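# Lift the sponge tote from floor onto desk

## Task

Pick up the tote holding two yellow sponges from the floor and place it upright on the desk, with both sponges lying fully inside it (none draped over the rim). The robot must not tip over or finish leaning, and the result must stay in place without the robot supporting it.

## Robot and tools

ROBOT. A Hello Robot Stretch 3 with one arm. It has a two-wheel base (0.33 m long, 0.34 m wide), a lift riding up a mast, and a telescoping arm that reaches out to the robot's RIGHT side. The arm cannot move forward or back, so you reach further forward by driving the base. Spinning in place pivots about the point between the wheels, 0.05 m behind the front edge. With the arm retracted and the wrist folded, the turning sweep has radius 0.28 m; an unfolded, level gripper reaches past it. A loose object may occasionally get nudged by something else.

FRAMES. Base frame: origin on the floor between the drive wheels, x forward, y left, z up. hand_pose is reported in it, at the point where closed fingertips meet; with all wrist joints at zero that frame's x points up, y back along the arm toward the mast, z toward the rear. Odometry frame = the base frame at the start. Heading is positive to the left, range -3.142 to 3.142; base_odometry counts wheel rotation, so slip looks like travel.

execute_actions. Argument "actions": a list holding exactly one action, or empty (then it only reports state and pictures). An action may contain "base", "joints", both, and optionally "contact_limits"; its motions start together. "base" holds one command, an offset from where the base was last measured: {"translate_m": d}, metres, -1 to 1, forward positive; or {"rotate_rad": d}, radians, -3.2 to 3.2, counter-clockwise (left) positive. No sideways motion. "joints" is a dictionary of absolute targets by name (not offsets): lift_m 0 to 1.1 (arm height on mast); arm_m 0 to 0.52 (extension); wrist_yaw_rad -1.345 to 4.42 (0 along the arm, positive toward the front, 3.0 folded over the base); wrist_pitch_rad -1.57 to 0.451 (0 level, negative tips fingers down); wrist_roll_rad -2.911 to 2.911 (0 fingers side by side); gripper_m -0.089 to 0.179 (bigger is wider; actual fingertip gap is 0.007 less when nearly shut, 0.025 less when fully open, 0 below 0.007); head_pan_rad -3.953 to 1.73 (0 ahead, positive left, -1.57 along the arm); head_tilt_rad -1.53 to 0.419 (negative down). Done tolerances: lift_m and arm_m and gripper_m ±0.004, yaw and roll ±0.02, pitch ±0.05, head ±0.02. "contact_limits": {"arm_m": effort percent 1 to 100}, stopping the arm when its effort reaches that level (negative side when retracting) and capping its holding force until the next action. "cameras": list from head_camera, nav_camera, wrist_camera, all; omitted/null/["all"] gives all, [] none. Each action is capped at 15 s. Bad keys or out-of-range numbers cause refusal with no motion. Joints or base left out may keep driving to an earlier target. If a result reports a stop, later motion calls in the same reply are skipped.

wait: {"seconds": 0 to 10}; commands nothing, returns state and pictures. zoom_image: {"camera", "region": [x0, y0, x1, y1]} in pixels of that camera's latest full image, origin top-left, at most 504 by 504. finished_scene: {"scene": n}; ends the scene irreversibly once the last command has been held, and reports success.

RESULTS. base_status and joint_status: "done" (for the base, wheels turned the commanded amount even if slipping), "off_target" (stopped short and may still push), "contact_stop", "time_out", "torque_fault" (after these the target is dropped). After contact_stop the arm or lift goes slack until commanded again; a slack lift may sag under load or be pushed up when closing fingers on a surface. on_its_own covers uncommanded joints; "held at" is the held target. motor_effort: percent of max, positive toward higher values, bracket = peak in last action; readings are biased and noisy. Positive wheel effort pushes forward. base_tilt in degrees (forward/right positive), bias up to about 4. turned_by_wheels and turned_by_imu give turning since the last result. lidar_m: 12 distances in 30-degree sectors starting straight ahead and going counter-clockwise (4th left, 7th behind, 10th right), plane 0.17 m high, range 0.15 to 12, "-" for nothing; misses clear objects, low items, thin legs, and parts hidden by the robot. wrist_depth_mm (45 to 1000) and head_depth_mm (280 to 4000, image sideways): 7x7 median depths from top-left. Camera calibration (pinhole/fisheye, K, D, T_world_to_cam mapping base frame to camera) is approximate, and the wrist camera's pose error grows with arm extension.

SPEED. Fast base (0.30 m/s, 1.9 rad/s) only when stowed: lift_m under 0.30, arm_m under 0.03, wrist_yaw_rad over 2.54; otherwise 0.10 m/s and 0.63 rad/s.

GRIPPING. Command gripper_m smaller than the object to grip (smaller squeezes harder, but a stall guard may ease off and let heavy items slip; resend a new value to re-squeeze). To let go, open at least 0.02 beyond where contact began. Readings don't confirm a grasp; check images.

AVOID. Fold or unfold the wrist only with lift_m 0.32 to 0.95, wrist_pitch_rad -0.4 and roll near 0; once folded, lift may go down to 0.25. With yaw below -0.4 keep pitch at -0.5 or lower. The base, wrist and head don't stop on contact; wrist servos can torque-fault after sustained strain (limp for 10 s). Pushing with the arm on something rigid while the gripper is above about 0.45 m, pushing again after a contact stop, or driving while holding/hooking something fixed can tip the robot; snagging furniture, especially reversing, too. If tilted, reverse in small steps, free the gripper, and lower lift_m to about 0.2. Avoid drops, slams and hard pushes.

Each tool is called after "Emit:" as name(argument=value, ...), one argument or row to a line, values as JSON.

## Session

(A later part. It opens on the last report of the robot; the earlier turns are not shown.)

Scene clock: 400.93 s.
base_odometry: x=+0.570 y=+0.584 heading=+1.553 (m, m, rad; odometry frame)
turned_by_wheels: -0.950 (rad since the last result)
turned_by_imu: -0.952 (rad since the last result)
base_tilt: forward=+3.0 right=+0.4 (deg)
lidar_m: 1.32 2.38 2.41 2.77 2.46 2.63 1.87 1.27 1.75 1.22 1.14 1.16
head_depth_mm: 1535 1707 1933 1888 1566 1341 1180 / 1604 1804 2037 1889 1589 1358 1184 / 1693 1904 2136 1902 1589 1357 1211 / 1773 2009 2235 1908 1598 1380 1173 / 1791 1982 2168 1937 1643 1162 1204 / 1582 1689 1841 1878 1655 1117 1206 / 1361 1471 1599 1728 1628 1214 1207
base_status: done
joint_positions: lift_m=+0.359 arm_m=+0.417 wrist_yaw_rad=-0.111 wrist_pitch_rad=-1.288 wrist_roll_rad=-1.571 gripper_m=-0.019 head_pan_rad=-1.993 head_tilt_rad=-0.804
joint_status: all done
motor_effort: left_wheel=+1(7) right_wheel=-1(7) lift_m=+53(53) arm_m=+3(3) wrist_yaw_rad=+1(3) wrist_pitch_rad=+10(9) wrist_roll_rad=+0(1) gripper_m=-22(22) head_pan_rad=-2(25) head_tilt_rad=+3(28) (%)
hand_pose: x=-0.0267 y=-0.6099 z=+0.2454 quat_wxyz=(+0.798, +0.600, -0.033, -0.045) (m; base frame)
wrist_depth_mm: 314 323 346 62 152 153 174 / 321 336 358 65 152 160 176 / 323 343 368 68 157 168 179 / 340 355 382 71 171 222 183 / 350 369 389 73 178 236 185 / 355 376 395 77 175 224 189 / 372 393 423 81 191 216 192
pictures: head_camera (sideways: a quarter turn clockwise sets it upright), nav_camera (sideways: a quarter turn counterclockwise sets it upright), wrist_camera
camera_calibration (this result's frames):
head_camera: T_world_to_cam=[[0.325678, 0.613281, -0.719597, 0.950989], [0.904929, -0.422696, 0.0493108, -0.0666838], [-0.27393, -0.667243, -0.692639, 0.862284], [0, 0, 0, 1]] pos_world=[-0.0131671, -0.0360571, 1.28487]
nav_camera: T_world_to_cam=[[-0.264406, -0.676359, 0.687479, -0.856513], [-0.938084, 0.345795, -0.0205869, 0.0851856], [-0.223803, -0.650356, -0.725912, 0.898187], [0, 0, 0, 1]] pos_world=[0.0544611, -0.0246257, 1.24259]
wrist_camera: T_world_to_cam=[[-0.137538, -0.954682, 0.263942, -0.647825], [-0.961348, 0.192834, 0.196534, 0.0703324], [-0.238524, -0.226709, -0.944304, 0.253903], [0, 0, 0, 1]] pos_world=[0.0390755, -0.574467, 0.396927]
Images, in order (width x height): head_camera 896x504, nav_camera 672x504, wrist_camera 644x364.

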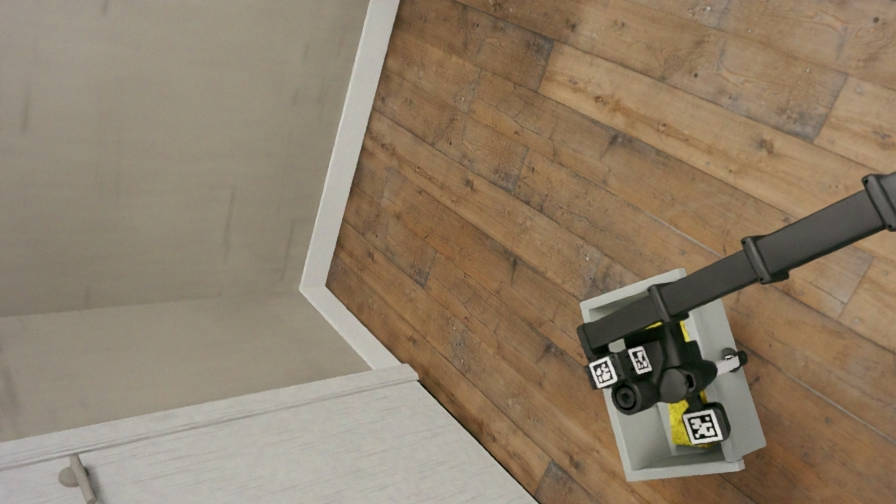

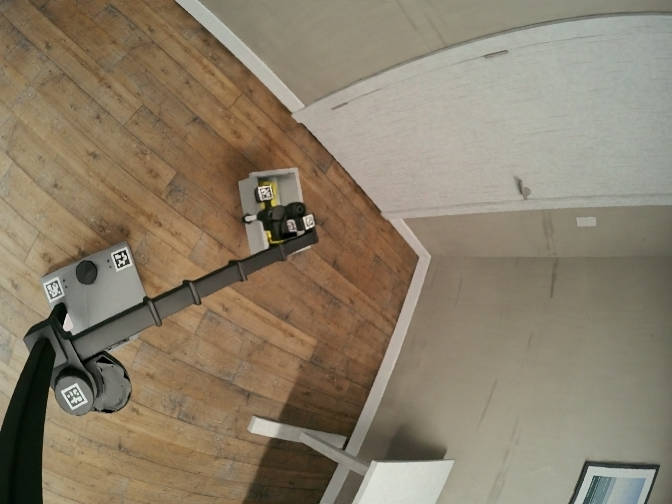

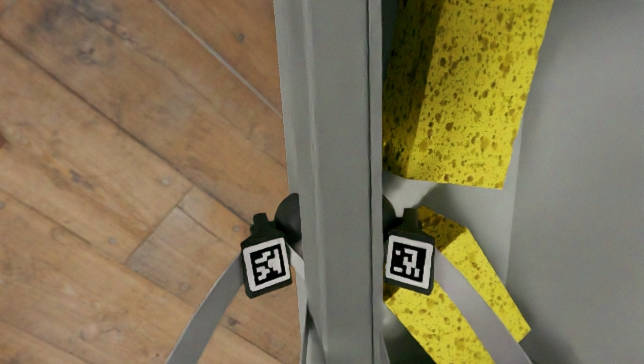

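Emit:
execute_actions(
  actions=[
    {"base": {"translate_m": -0.5}, "joints": {"lift_m": 0.89, "head_pan_rad": -2.35, "head_tilt_rad": -0.75}},
  ],
)

Scene clock: 412.73 s.
base_odometry: x=+0.561 y=+0.085 heading=+1.553 (m, m, rad; odometry frame)
turned_by_wheels: +0.000 (rad since the last result)
turned_by_imu: +0.004 (rad since the last result)
base_tilt: forward=+3.1 right=+0.4 (deg)
lidar_m: 1.81 2.78 2.82 2.36 2.31 1.47 1.45 0.85 1.35 1.54 1.41 1.46
head_depth_mm: 1139 1273 1112 872 755 1418 - / 1156 1284 1126 877 763 1462 - / 1171 1309 1135 887 766 - - / 1184 1332 1424 894 771 - 1174 / 1207 1348 1539 1766 - - 1226 / 1221 1367 1564 1763 - 1391 1230 / 1240 1390 1588 1747 1624 1432 1239
base_status: done
joint_positions: lift_m=+0.889 arm_m=+0.417 wrist_yaw_rad=-0.111 wrist_pitch_rad=-1.288 wrist_roll_rad=-1.571 gripper_m=-0.019 head_pan_rad=-2.343 head_tilt_rad=-0.754
joint_status: all done
motor_effort: left_wheel=+2(2) right_wheel=-1(5) lift_m=+52(53) arm_m=+3(3) wrist_yaw_rad=+2(2) wrist_pitch_rad=+10(9) wrist_roll_rad=+0(0) gripper_m=-22(22) head_pan_rad=-3(19) head_tilt_rad=+2(12) (%)
hand_pose: x=-0.0267 y=-0.6099 z=+0.7754 quat_wxyz=(+0.798, +0.600, -0.033, -0.045) (m; base frame)
wrist_depth_mm: 723 780 820 63 155 154 174 / 740 796 831 66 153 160 177 / 763 809 882 68 159 167 180 / - 828 874 71 164 222 182 / - 852 897 73 181 236 186 / 834 868 930 77 176 222 188 / 859 904 - 82 188 215 192
pictures: head_camera (sideways: a quarter turn clockwise sets it upright), nav_camera (sideways: a quarter turn counterclockwise sets it upright), wrist_camera
camera_calibration (this result's frames):
head_camera: T_world_to_cam=[[0.490851, 0.43861, -0.752786, 0.993236], [0.707002, -0.705443, 0.0499728, -0.0663415], [-0.509129, -0.556751, -0.656366, 0.816539], [0, 0, 0, 1]] pos_world=[-0.0249043, -0.027835, 1.28696]
nav_camera: T_world_to_cam=[[-0.455977, -0.519968, 0.722301, -0.900723], [-0.763446, 0.645643, -0.0171677, 0.0796701], [-0.457422, -0.559266, -0.691366, 0.854682], [0, 0, 0, 1]] pos_world=[0.0410648, -0.0417914, 1.24286]
wrist_camera: T_world_to_cam=[[-0.13754, -0.954684, 0.263934, -0.787708], [-0.961348, 0.192834, 0.196534, -0.0338318], [-0.238524, -0.226701, -0.944306, 0.754396], [0, 0, 0, 1]] pos_world=[0.0390756, -0.574467, 0.926932]
Images, in order (width x height): head_camera 896x504, nav_camera 672x504, wrist_camera 644x364.

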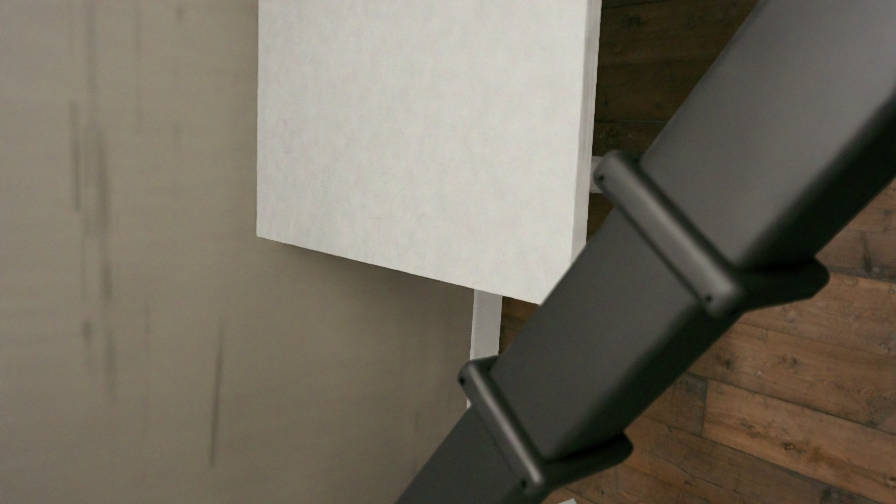

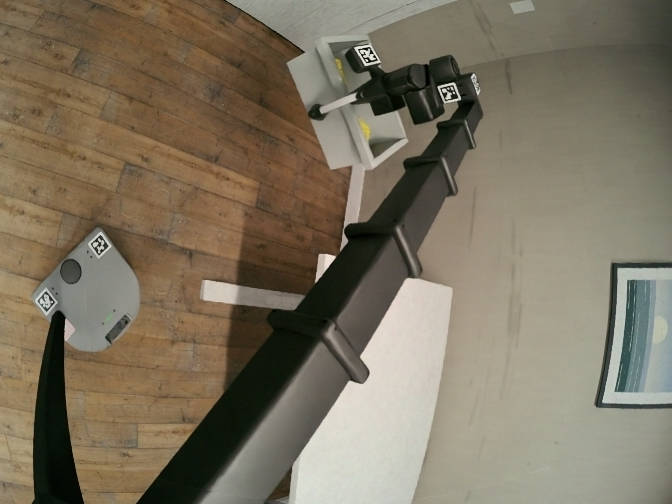

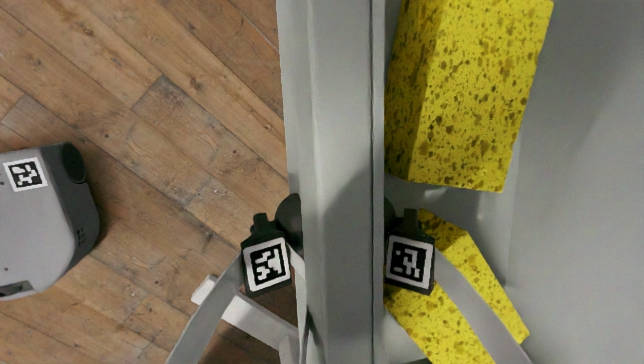

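Emit:
execute_actions(
  actions=[
    {"base": {"rotate_rad": -1.02}, "joints": {"lift_m": 0.935, "arm_m": 0.445, "head_pan_rad": -1.45, "head_tilt_rad": -0.75}},
  ],
)

Scene clock: 447.50 s.
base_odometry: x=+0.561 y=+0.085 heading=+0.533 (m, m, rad; odometry frame)
turned_by_wheels: -1.020 (rad since the last result)
turned_by_imu: -1.023 (rad since the last result)
base_tilt: forward=+3.1 right=+0.4 (deg)
lidar_m: 1.41 1.47 1.81 2.78 2.84 2.36 2.30 1.47 1.42 0.85 1.36 1.52
head_depth_mm: 1138 1316 833 711 775 1385 1203 / 1161 - - 734 780 1396 1207 / 1166 1304 875 754 786 1401 1212 / 1170 1304 894 837 768 1391 1204 / 1174 1312 1246 897 774 1415 1219 / 1165 1307 1481 1705 1682 1424 1231 / 1174 1316 1492 1719 1695 1427 1230
base_status: done
joint_positions: lift_m=+0.934 arm_m=+0.445 wrist_yaw_rad=-0.111 wrist_pitch_rad=-1.288 wrist_roll_rad=-1.572 gripper_m=-0.019 head_pan_rad=-1.457 head_tilt_rad=-0.754
joint_status: all done
motor_effort: left_wheel=+1(7) right_wheel=-1(7) lift_m=+52(56) arm_m=+3(5) wrist_yaw_rad=+2(2) wrist_pitch_rad=+10(10) wrist_roll_rad=+0(0) gripper_m=-22(23) head_pan_rad=+2(32) head_tilt_rad=+2(3) (%)
hand_pose: x=-0.0267 y=-0.6378 z=+0.8204 quat_wxyz=(+0.798, +0.600, -0.033, -0.044) (m; base frame)
wrist_depth_mm: 735 205 219 63 153 153 173 / 793 211 226 65 153 161 176 / 791 217 233 68 156 167 179 / - 231 239 71 171 222 182 / - 882 246 73 179 235 186 / 889 938 253 77 174 224 189 / 913 958 270 81 190 216 193
pictures: head_camera (sideways: a quarter turn clockwise sets it upright), nav_camera (sideways: a quarter turn counterclockwise sets it upright), wrist_camera
camera_calibration (this result's frames):
head_camera: T_world_to_cam=[[-0.0291223, 0.65753, -0.752865, 0.996512], [0.993607, 0.101227, 0.0499743, -0.0680918], [0.10907, -0.746597, -0.656275, 0.812649], [0, 0, 0, 1]] pos_world=[0.0080414, -0.0416226, 1.28696]
nav_camera: T_world_to_cam=[[0.114192, -0.681998, 0.722384, -0.90431], [-0.983006, -0.182768, -0.0171592, 0.0809984], [0.143731, -0.708149, -0.691279, 0.850901], [0, 0, 0, 1]] pos_world=[0.0605862, 0.000631137, 1.24286]
wrist_camera: T_world_to_cam=[[-0.137103, -0.954834, 0.26362, -0.826038], [-0.961421, 0.192344, 0.196656, -0.0376939], [-0.23848, -0.226487, -0.944368, 0.790741], [0, 0, 0, 1]] pos_world=[0.0390834, -0.602385, 0.971923]
Images, in order (width x height): head_camera 896x504, nav_camera 672x504, wrist_camera 644x364.

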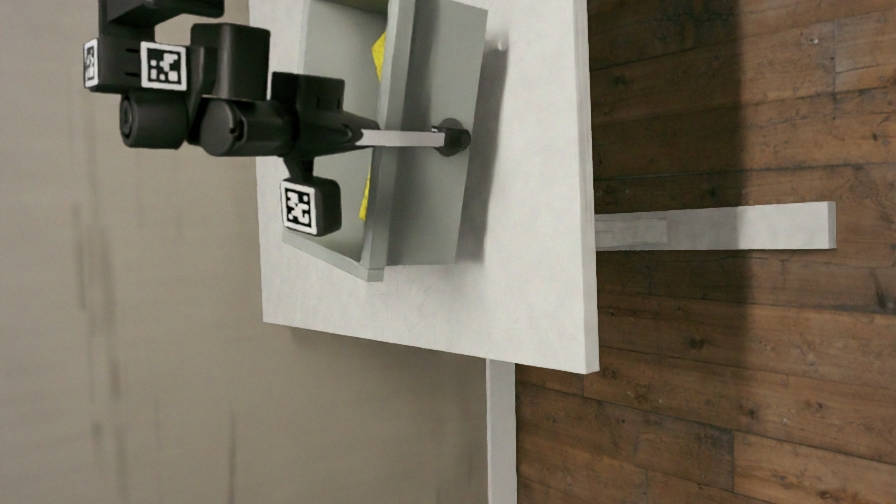

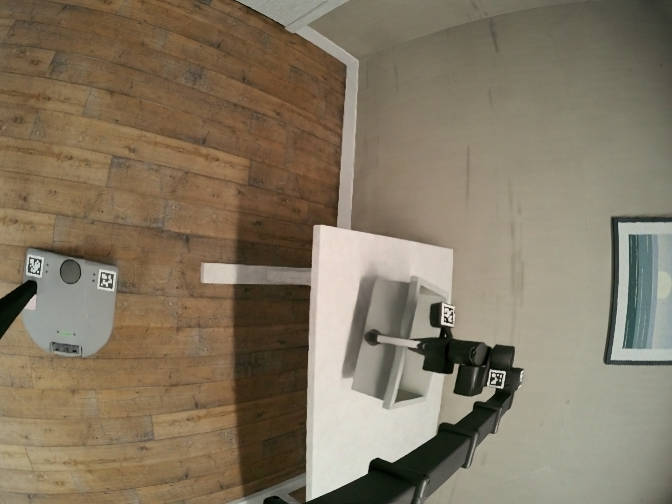

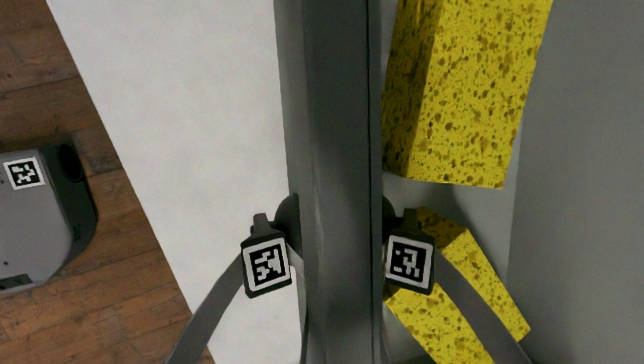

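Emit:
execute_actions(
  actions=[
    {"joints": {"lift_m": 0.876}},
  ],
  cameras=["wrist_camera", "head_camera"],
)

Scene clock: 460.47 s.
base_odometry: x=+0.561 y=+0.085 heading=+0.533 (m, m, rad; odometry frame)
turned_by_wheels: +0.000 (rad since the last result)
turned_by_imu: +0.001 (rad since the last result)
base_tilt: forward=+3.0 right=+0.4 (deg)
lidar_m: 1.41 1.47 1.81 2.78 2.84 2.36 2.30 1.47 1.43 0.85 1.36 1.52
head_depth_mm: 1156 1252 850 760 772 1388 1205 / 1165 1257 - 755 781 1389 1203 / 1161 1303 1181 785 786 1395 1209 / 1164 1301 1141 811 770 1383 1209 / 1165 1306 1241 897 776 1415 1227 / 1174 1309 1491 1704 1679 1424 1231 / 1171 1315 1487 1717 1694 1432 1235
base_status: not commanded
joint_positions: lift_m=+0.876 arm_m=+0.445 wrist_yaw_rad=-0.111 wrist_pitch_rad=-1.285 wrist_roll_rad=-1.572 gripper_m=-0.019 head_pan_rad=-1.457 head_tilt_rad=-0.754
joint_status: all done
motor_effort: left_wheel=+1(1) right_wheel=-2(1) lift_m=+33(46) arm_m=+3(3) wrist_yaw_rad=+1(1) wrist_pitch_rad=+8(10) wrist_roll_rad=+0(0) gripper_m=-22(22) head_pan_rad=+2(2) head_tilt_rad=+3(2) (%)
hand_pose: x=-0.0268 y=-0.6386 z=+0.7623 quat_wxyz=(+0.799, +0.599, -0.033, -0.044) (m; base frame)
wrist_depth_mm: 151 157 167 65 163 155 177 / 155 162 173 67 156 160 179 / 161 166 178 70 158 166 181 / - 171 183 73 165 215 183 / - 179 187 75 185 231 186 / 785 186 191 78 173 224 189 / 836 899 203 81 183 200 191
pictures: head_camera (sideways: a quarter turn clockwise sets it upright), wrist_camera
camera_calibration (this result's frames):
head_camera: T_world_to_cam=[[-0.0291224, 0.65753, -0.752865, 0.996512], [0.993607, 0.101228, 0.0499743, -0.0680918], [0.10907, -0.746597, -0.656275, 0.812649], [0, 0, 0, 1]] pos_world=[0.00804141, -0.0416226, 1.28696]
wrist_camera: T_world_to_cam=[[-0.137024, -0.954083, 0.266363, -0.813011], [-0.961358, 0.192904, 0.196415, -0.0256544], [-0.238779, -0.229157, -0.943648, 0.733381], [0, 0, 0, 1]] pos_world=[0.0390513, -0.602672, 0.913649]
Images, in order (width x height): head_camera 896x504, wrist_camera 644x364.

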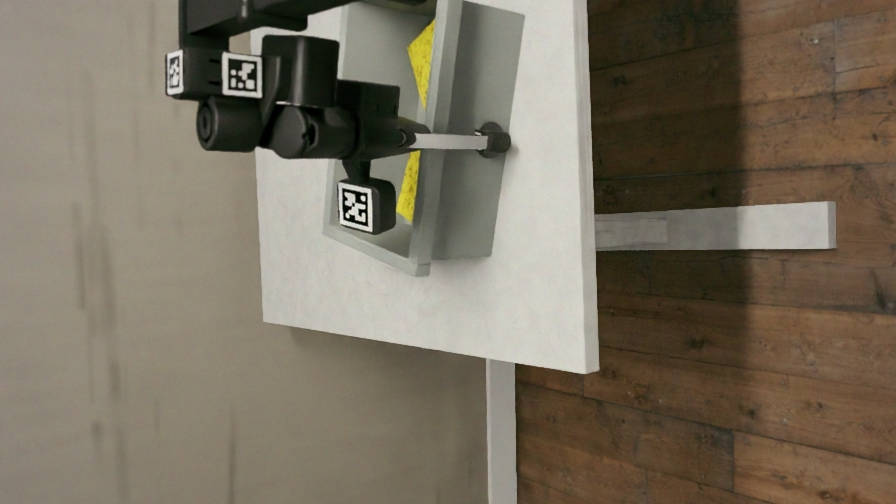

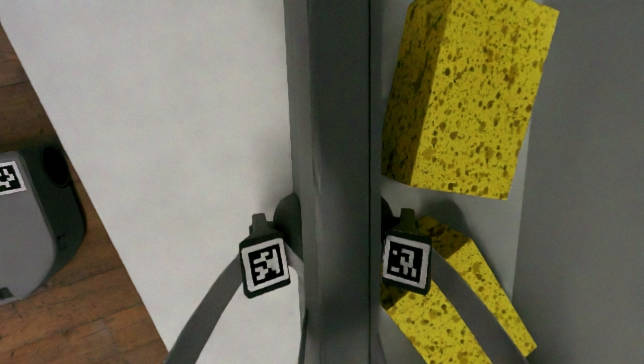

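Emit:
execute_actions(
  actions=[
    {"joints": {"gripper_m": 0.062, "wrist_pitch_rad": -1.287}},
  ],
  cameras=["wrist_camera", "head_camera"],
)

Scene clock: 466.60 s.
base_odometry: x=+0.561 y=+0.085 heading=+0.533 (m, m, rad; odometry frame)
turned_by_wheels: +0.000 (rad since the last result)
turned_by_imu: +0.001 (rad since the last result)
base_tilt: forward=+3.0 right=+0.4 (deg)
lidar_m: 1.41 1.47 1.81 2.78 2.84 2.36 2.30 1.47 1.42 0.85 1.36 1.52
head_depth_mm: 1158 1256 848 760 772 1385 1205 / 1164 1252 - 753 781 1394 1208 / 1163 1295 1176 785 785 1400 1212 / 1166 1303 1144 815 769 1394 1205 / 1169 1302 1251 896 774 1419 1225 / 1170 1311 1483 1700 1688 1420 1229 / 1171 1316 1492 1706 1699 1431 1233
base_status: not commanded
joint_positions: lift_m=+0.876 arm_m=+0.445 wrist_yaw_rad=-0.111 wrist_pitch_rad=-1.291 wrist_roll_rad=-1.572 gripper_m=+0.062 head_pan_rad=-1.457 head_tilt_rad=-0.754
joint_status: all done
motor_effort: left_wheel=+2(1) right_wheel=-1(1) lift_m=+32(33) arm_m=+3(3) wrist_yaw_rad=+1(2) wrist_pitch_rad=+1(8) wrist_roll_rad=+0(0) gripper_m=+2(86) head_pan_rad=+3(2) head_tilt_rad=+2(2) (%)
hand_pose: x=-0.0267 y=-0.6371 z=+0.7620 quat_wxyz=(+0.797, +0.601, -0.033, -0.044) (m; base frame)
wrist_depth_mm: 150 158 169 66 167 153 177 / 156 163 172 69 157 160 181 / 734 167 177 71 159 166 182 / - 172 184 74 163 215 185 / - 179 187 76 208 231 187 / 822 828 198 79 175 233 189 / 832 910 203 82 182 192 192
pictures: head_camera (sideways: a quarter turn clockwise sets it upright), wrist_camera
camera_calibration (this result's frames):
head_camera: T_world_to_cam=[[-0.0291223, 0.65753, -0.752865, 0.996512], [0.993607, 0.101227, 0.0499743, -0.0680918], [0.10907, -0.746597, -0.656275, 0.812649], [0, 0, 0, 1]] pos_world=[0.0080414, -0.0416226, 1.28696]
wrist_camera: T_world_to_cam=[[-0.137205, -0.955569, 0.260887, -0.808334], [-0.961479, 0.191809, 0.196895, -0.0267892], [-0.238187, -0.223823, -0.945077, 0.73799], [0, 0, 0, 1]] pos_world=[0.039115, -0.602102, 0.913616]
Images, in order (width x height): head_camera 896x504, wrist_camera 644x364.

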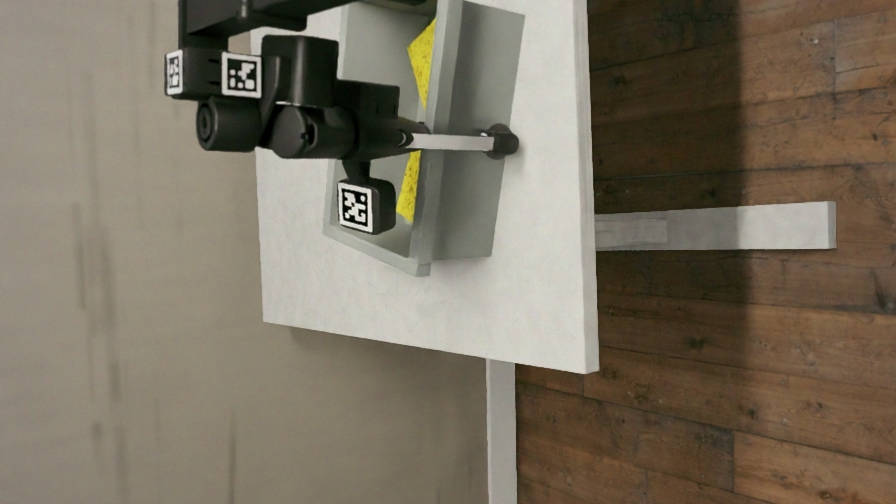

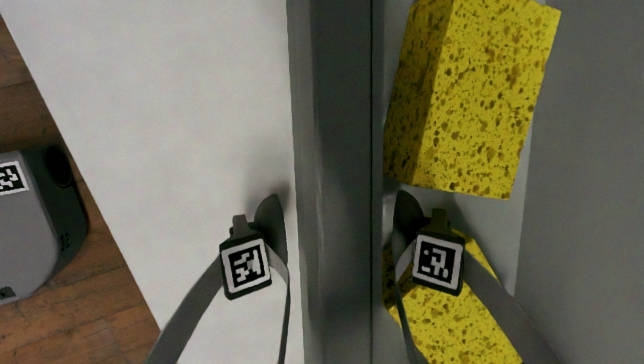

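Emit:
execute_actions(
  actions=[
    {"joints": {"lift_m": 0.99, "arm_m": 0.432, "gripper_m": 0.085}},
  ],
  cameras=["wrist_camera", "head_camera"],
)

Scene clock: 472.63 s.
base_odometry: x=+0.561 y=+0.085 heading=+0.533 (m, m, rad; odometry frame)
turned_by_wheels: +0.000 (rad since the last result)
turned_by_imu: +0.001 (rad since the last result)
base_tilt: forward=+3.0 right=+0.5 (deg)
lidar_m: 1.41 1.47 1.81 2.78 2.84 2.36 2.30 1.47 1.43 0.85 1.36 1.52
head_depth_mm: - 1337 1109 761 774 1386 1202 / - - 873 768 780 1390 1213 / 1166 1283 909 795 785 1399 1211 / 1168 1301 1135 813 770 1388 1209 / 1165 1310 1249 897 774 1412 1224 / 1170 1312 1485 1704 1681 1424 1231 / 1169 1316 1493 1710 1692 1433 1238
base_status: not commanded
joint_positions: lift_m=+0.990 arm_m=+0.432 wrist_yaw_rad=-0.111 wrist_pitch_rad=-1.290 wrist_roll_rad=-1.572 gripper_m=+0.085 head_pan_rad=-1.457 head_tilt_rad=-0.754
joint_status: all done
motor_effort: left_wheel=+1(2) right_wheel=-1(1) lift_m=+48(48) arm_m=-3(2) wrist_yaw_rad=+1(2) wrist_pitch_rad=+1(1) wrist_roll_rad=+0(0) gripper_m=+1(76) head_pan_rad=+2(2) head_tilt_rad=+2(3) (%)
hand_pose: x=-0.0267 y=-0.6248 z=+0.8755 quat_wxyz=(+0.798, +0.601, -0.033, -0.044) (m; base frame)
wrist_depth_mm: 790 256 268 223 260 239 354 / 827 264 275 287 265 256 373 / 856 867 284 297 275 262 398 / - 894 293 309 328 264 408 / - 968 309 286 290 257 426 / 903 947 326 325 318 261 449 / 949 - - 282 274 269 462
pictures: head_camera (sideways: a quarter turn clockwise sets it upright), wrist_camera
camera_calibration (this result's frames):
head_camera: T_world_to_cam=[[-0.0291222, 0.65753, -0.752866, 0.996512], [0.993607, 0.101227, 0.0499743, -0.0680918], [0.10907, -0.746597, -0.656274, 0.812648], [0, 0, 0, 1]] pos_world=[0.0080414, -0.0416226, 1.28696]
wrist_camera: T_world_to_cam=[[-0.137181, -0.955361, 0.261661, -0.826762], [-0.961462, 0.191965, 0.196827, -0.0513584], [-0.238271, -0.224576, -0.944877, 0.84736], [0, 0, 0, 1]] pos_world=[0.039106, -0.589701, 1.02709]
Images, in order (width x height): head_camera 896x504, wrist_camera 644x364.

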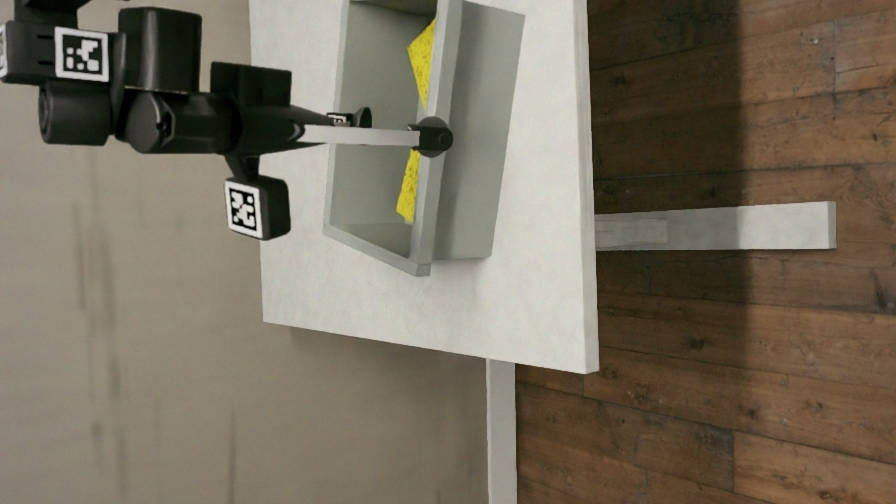

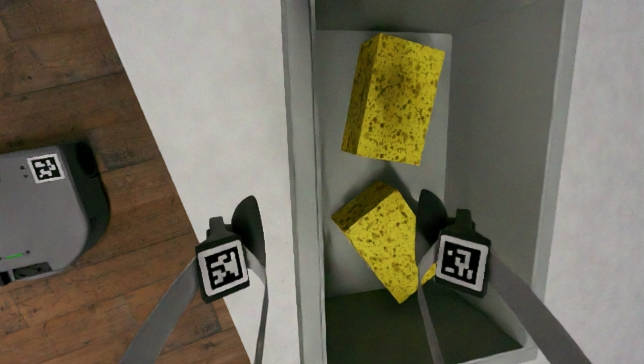

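The tote stands upright on the desk with both sponges inside and the gripper clear of it.

Emit:
finished_scene(
  scene=2,
)

The scene is finished: the task was done.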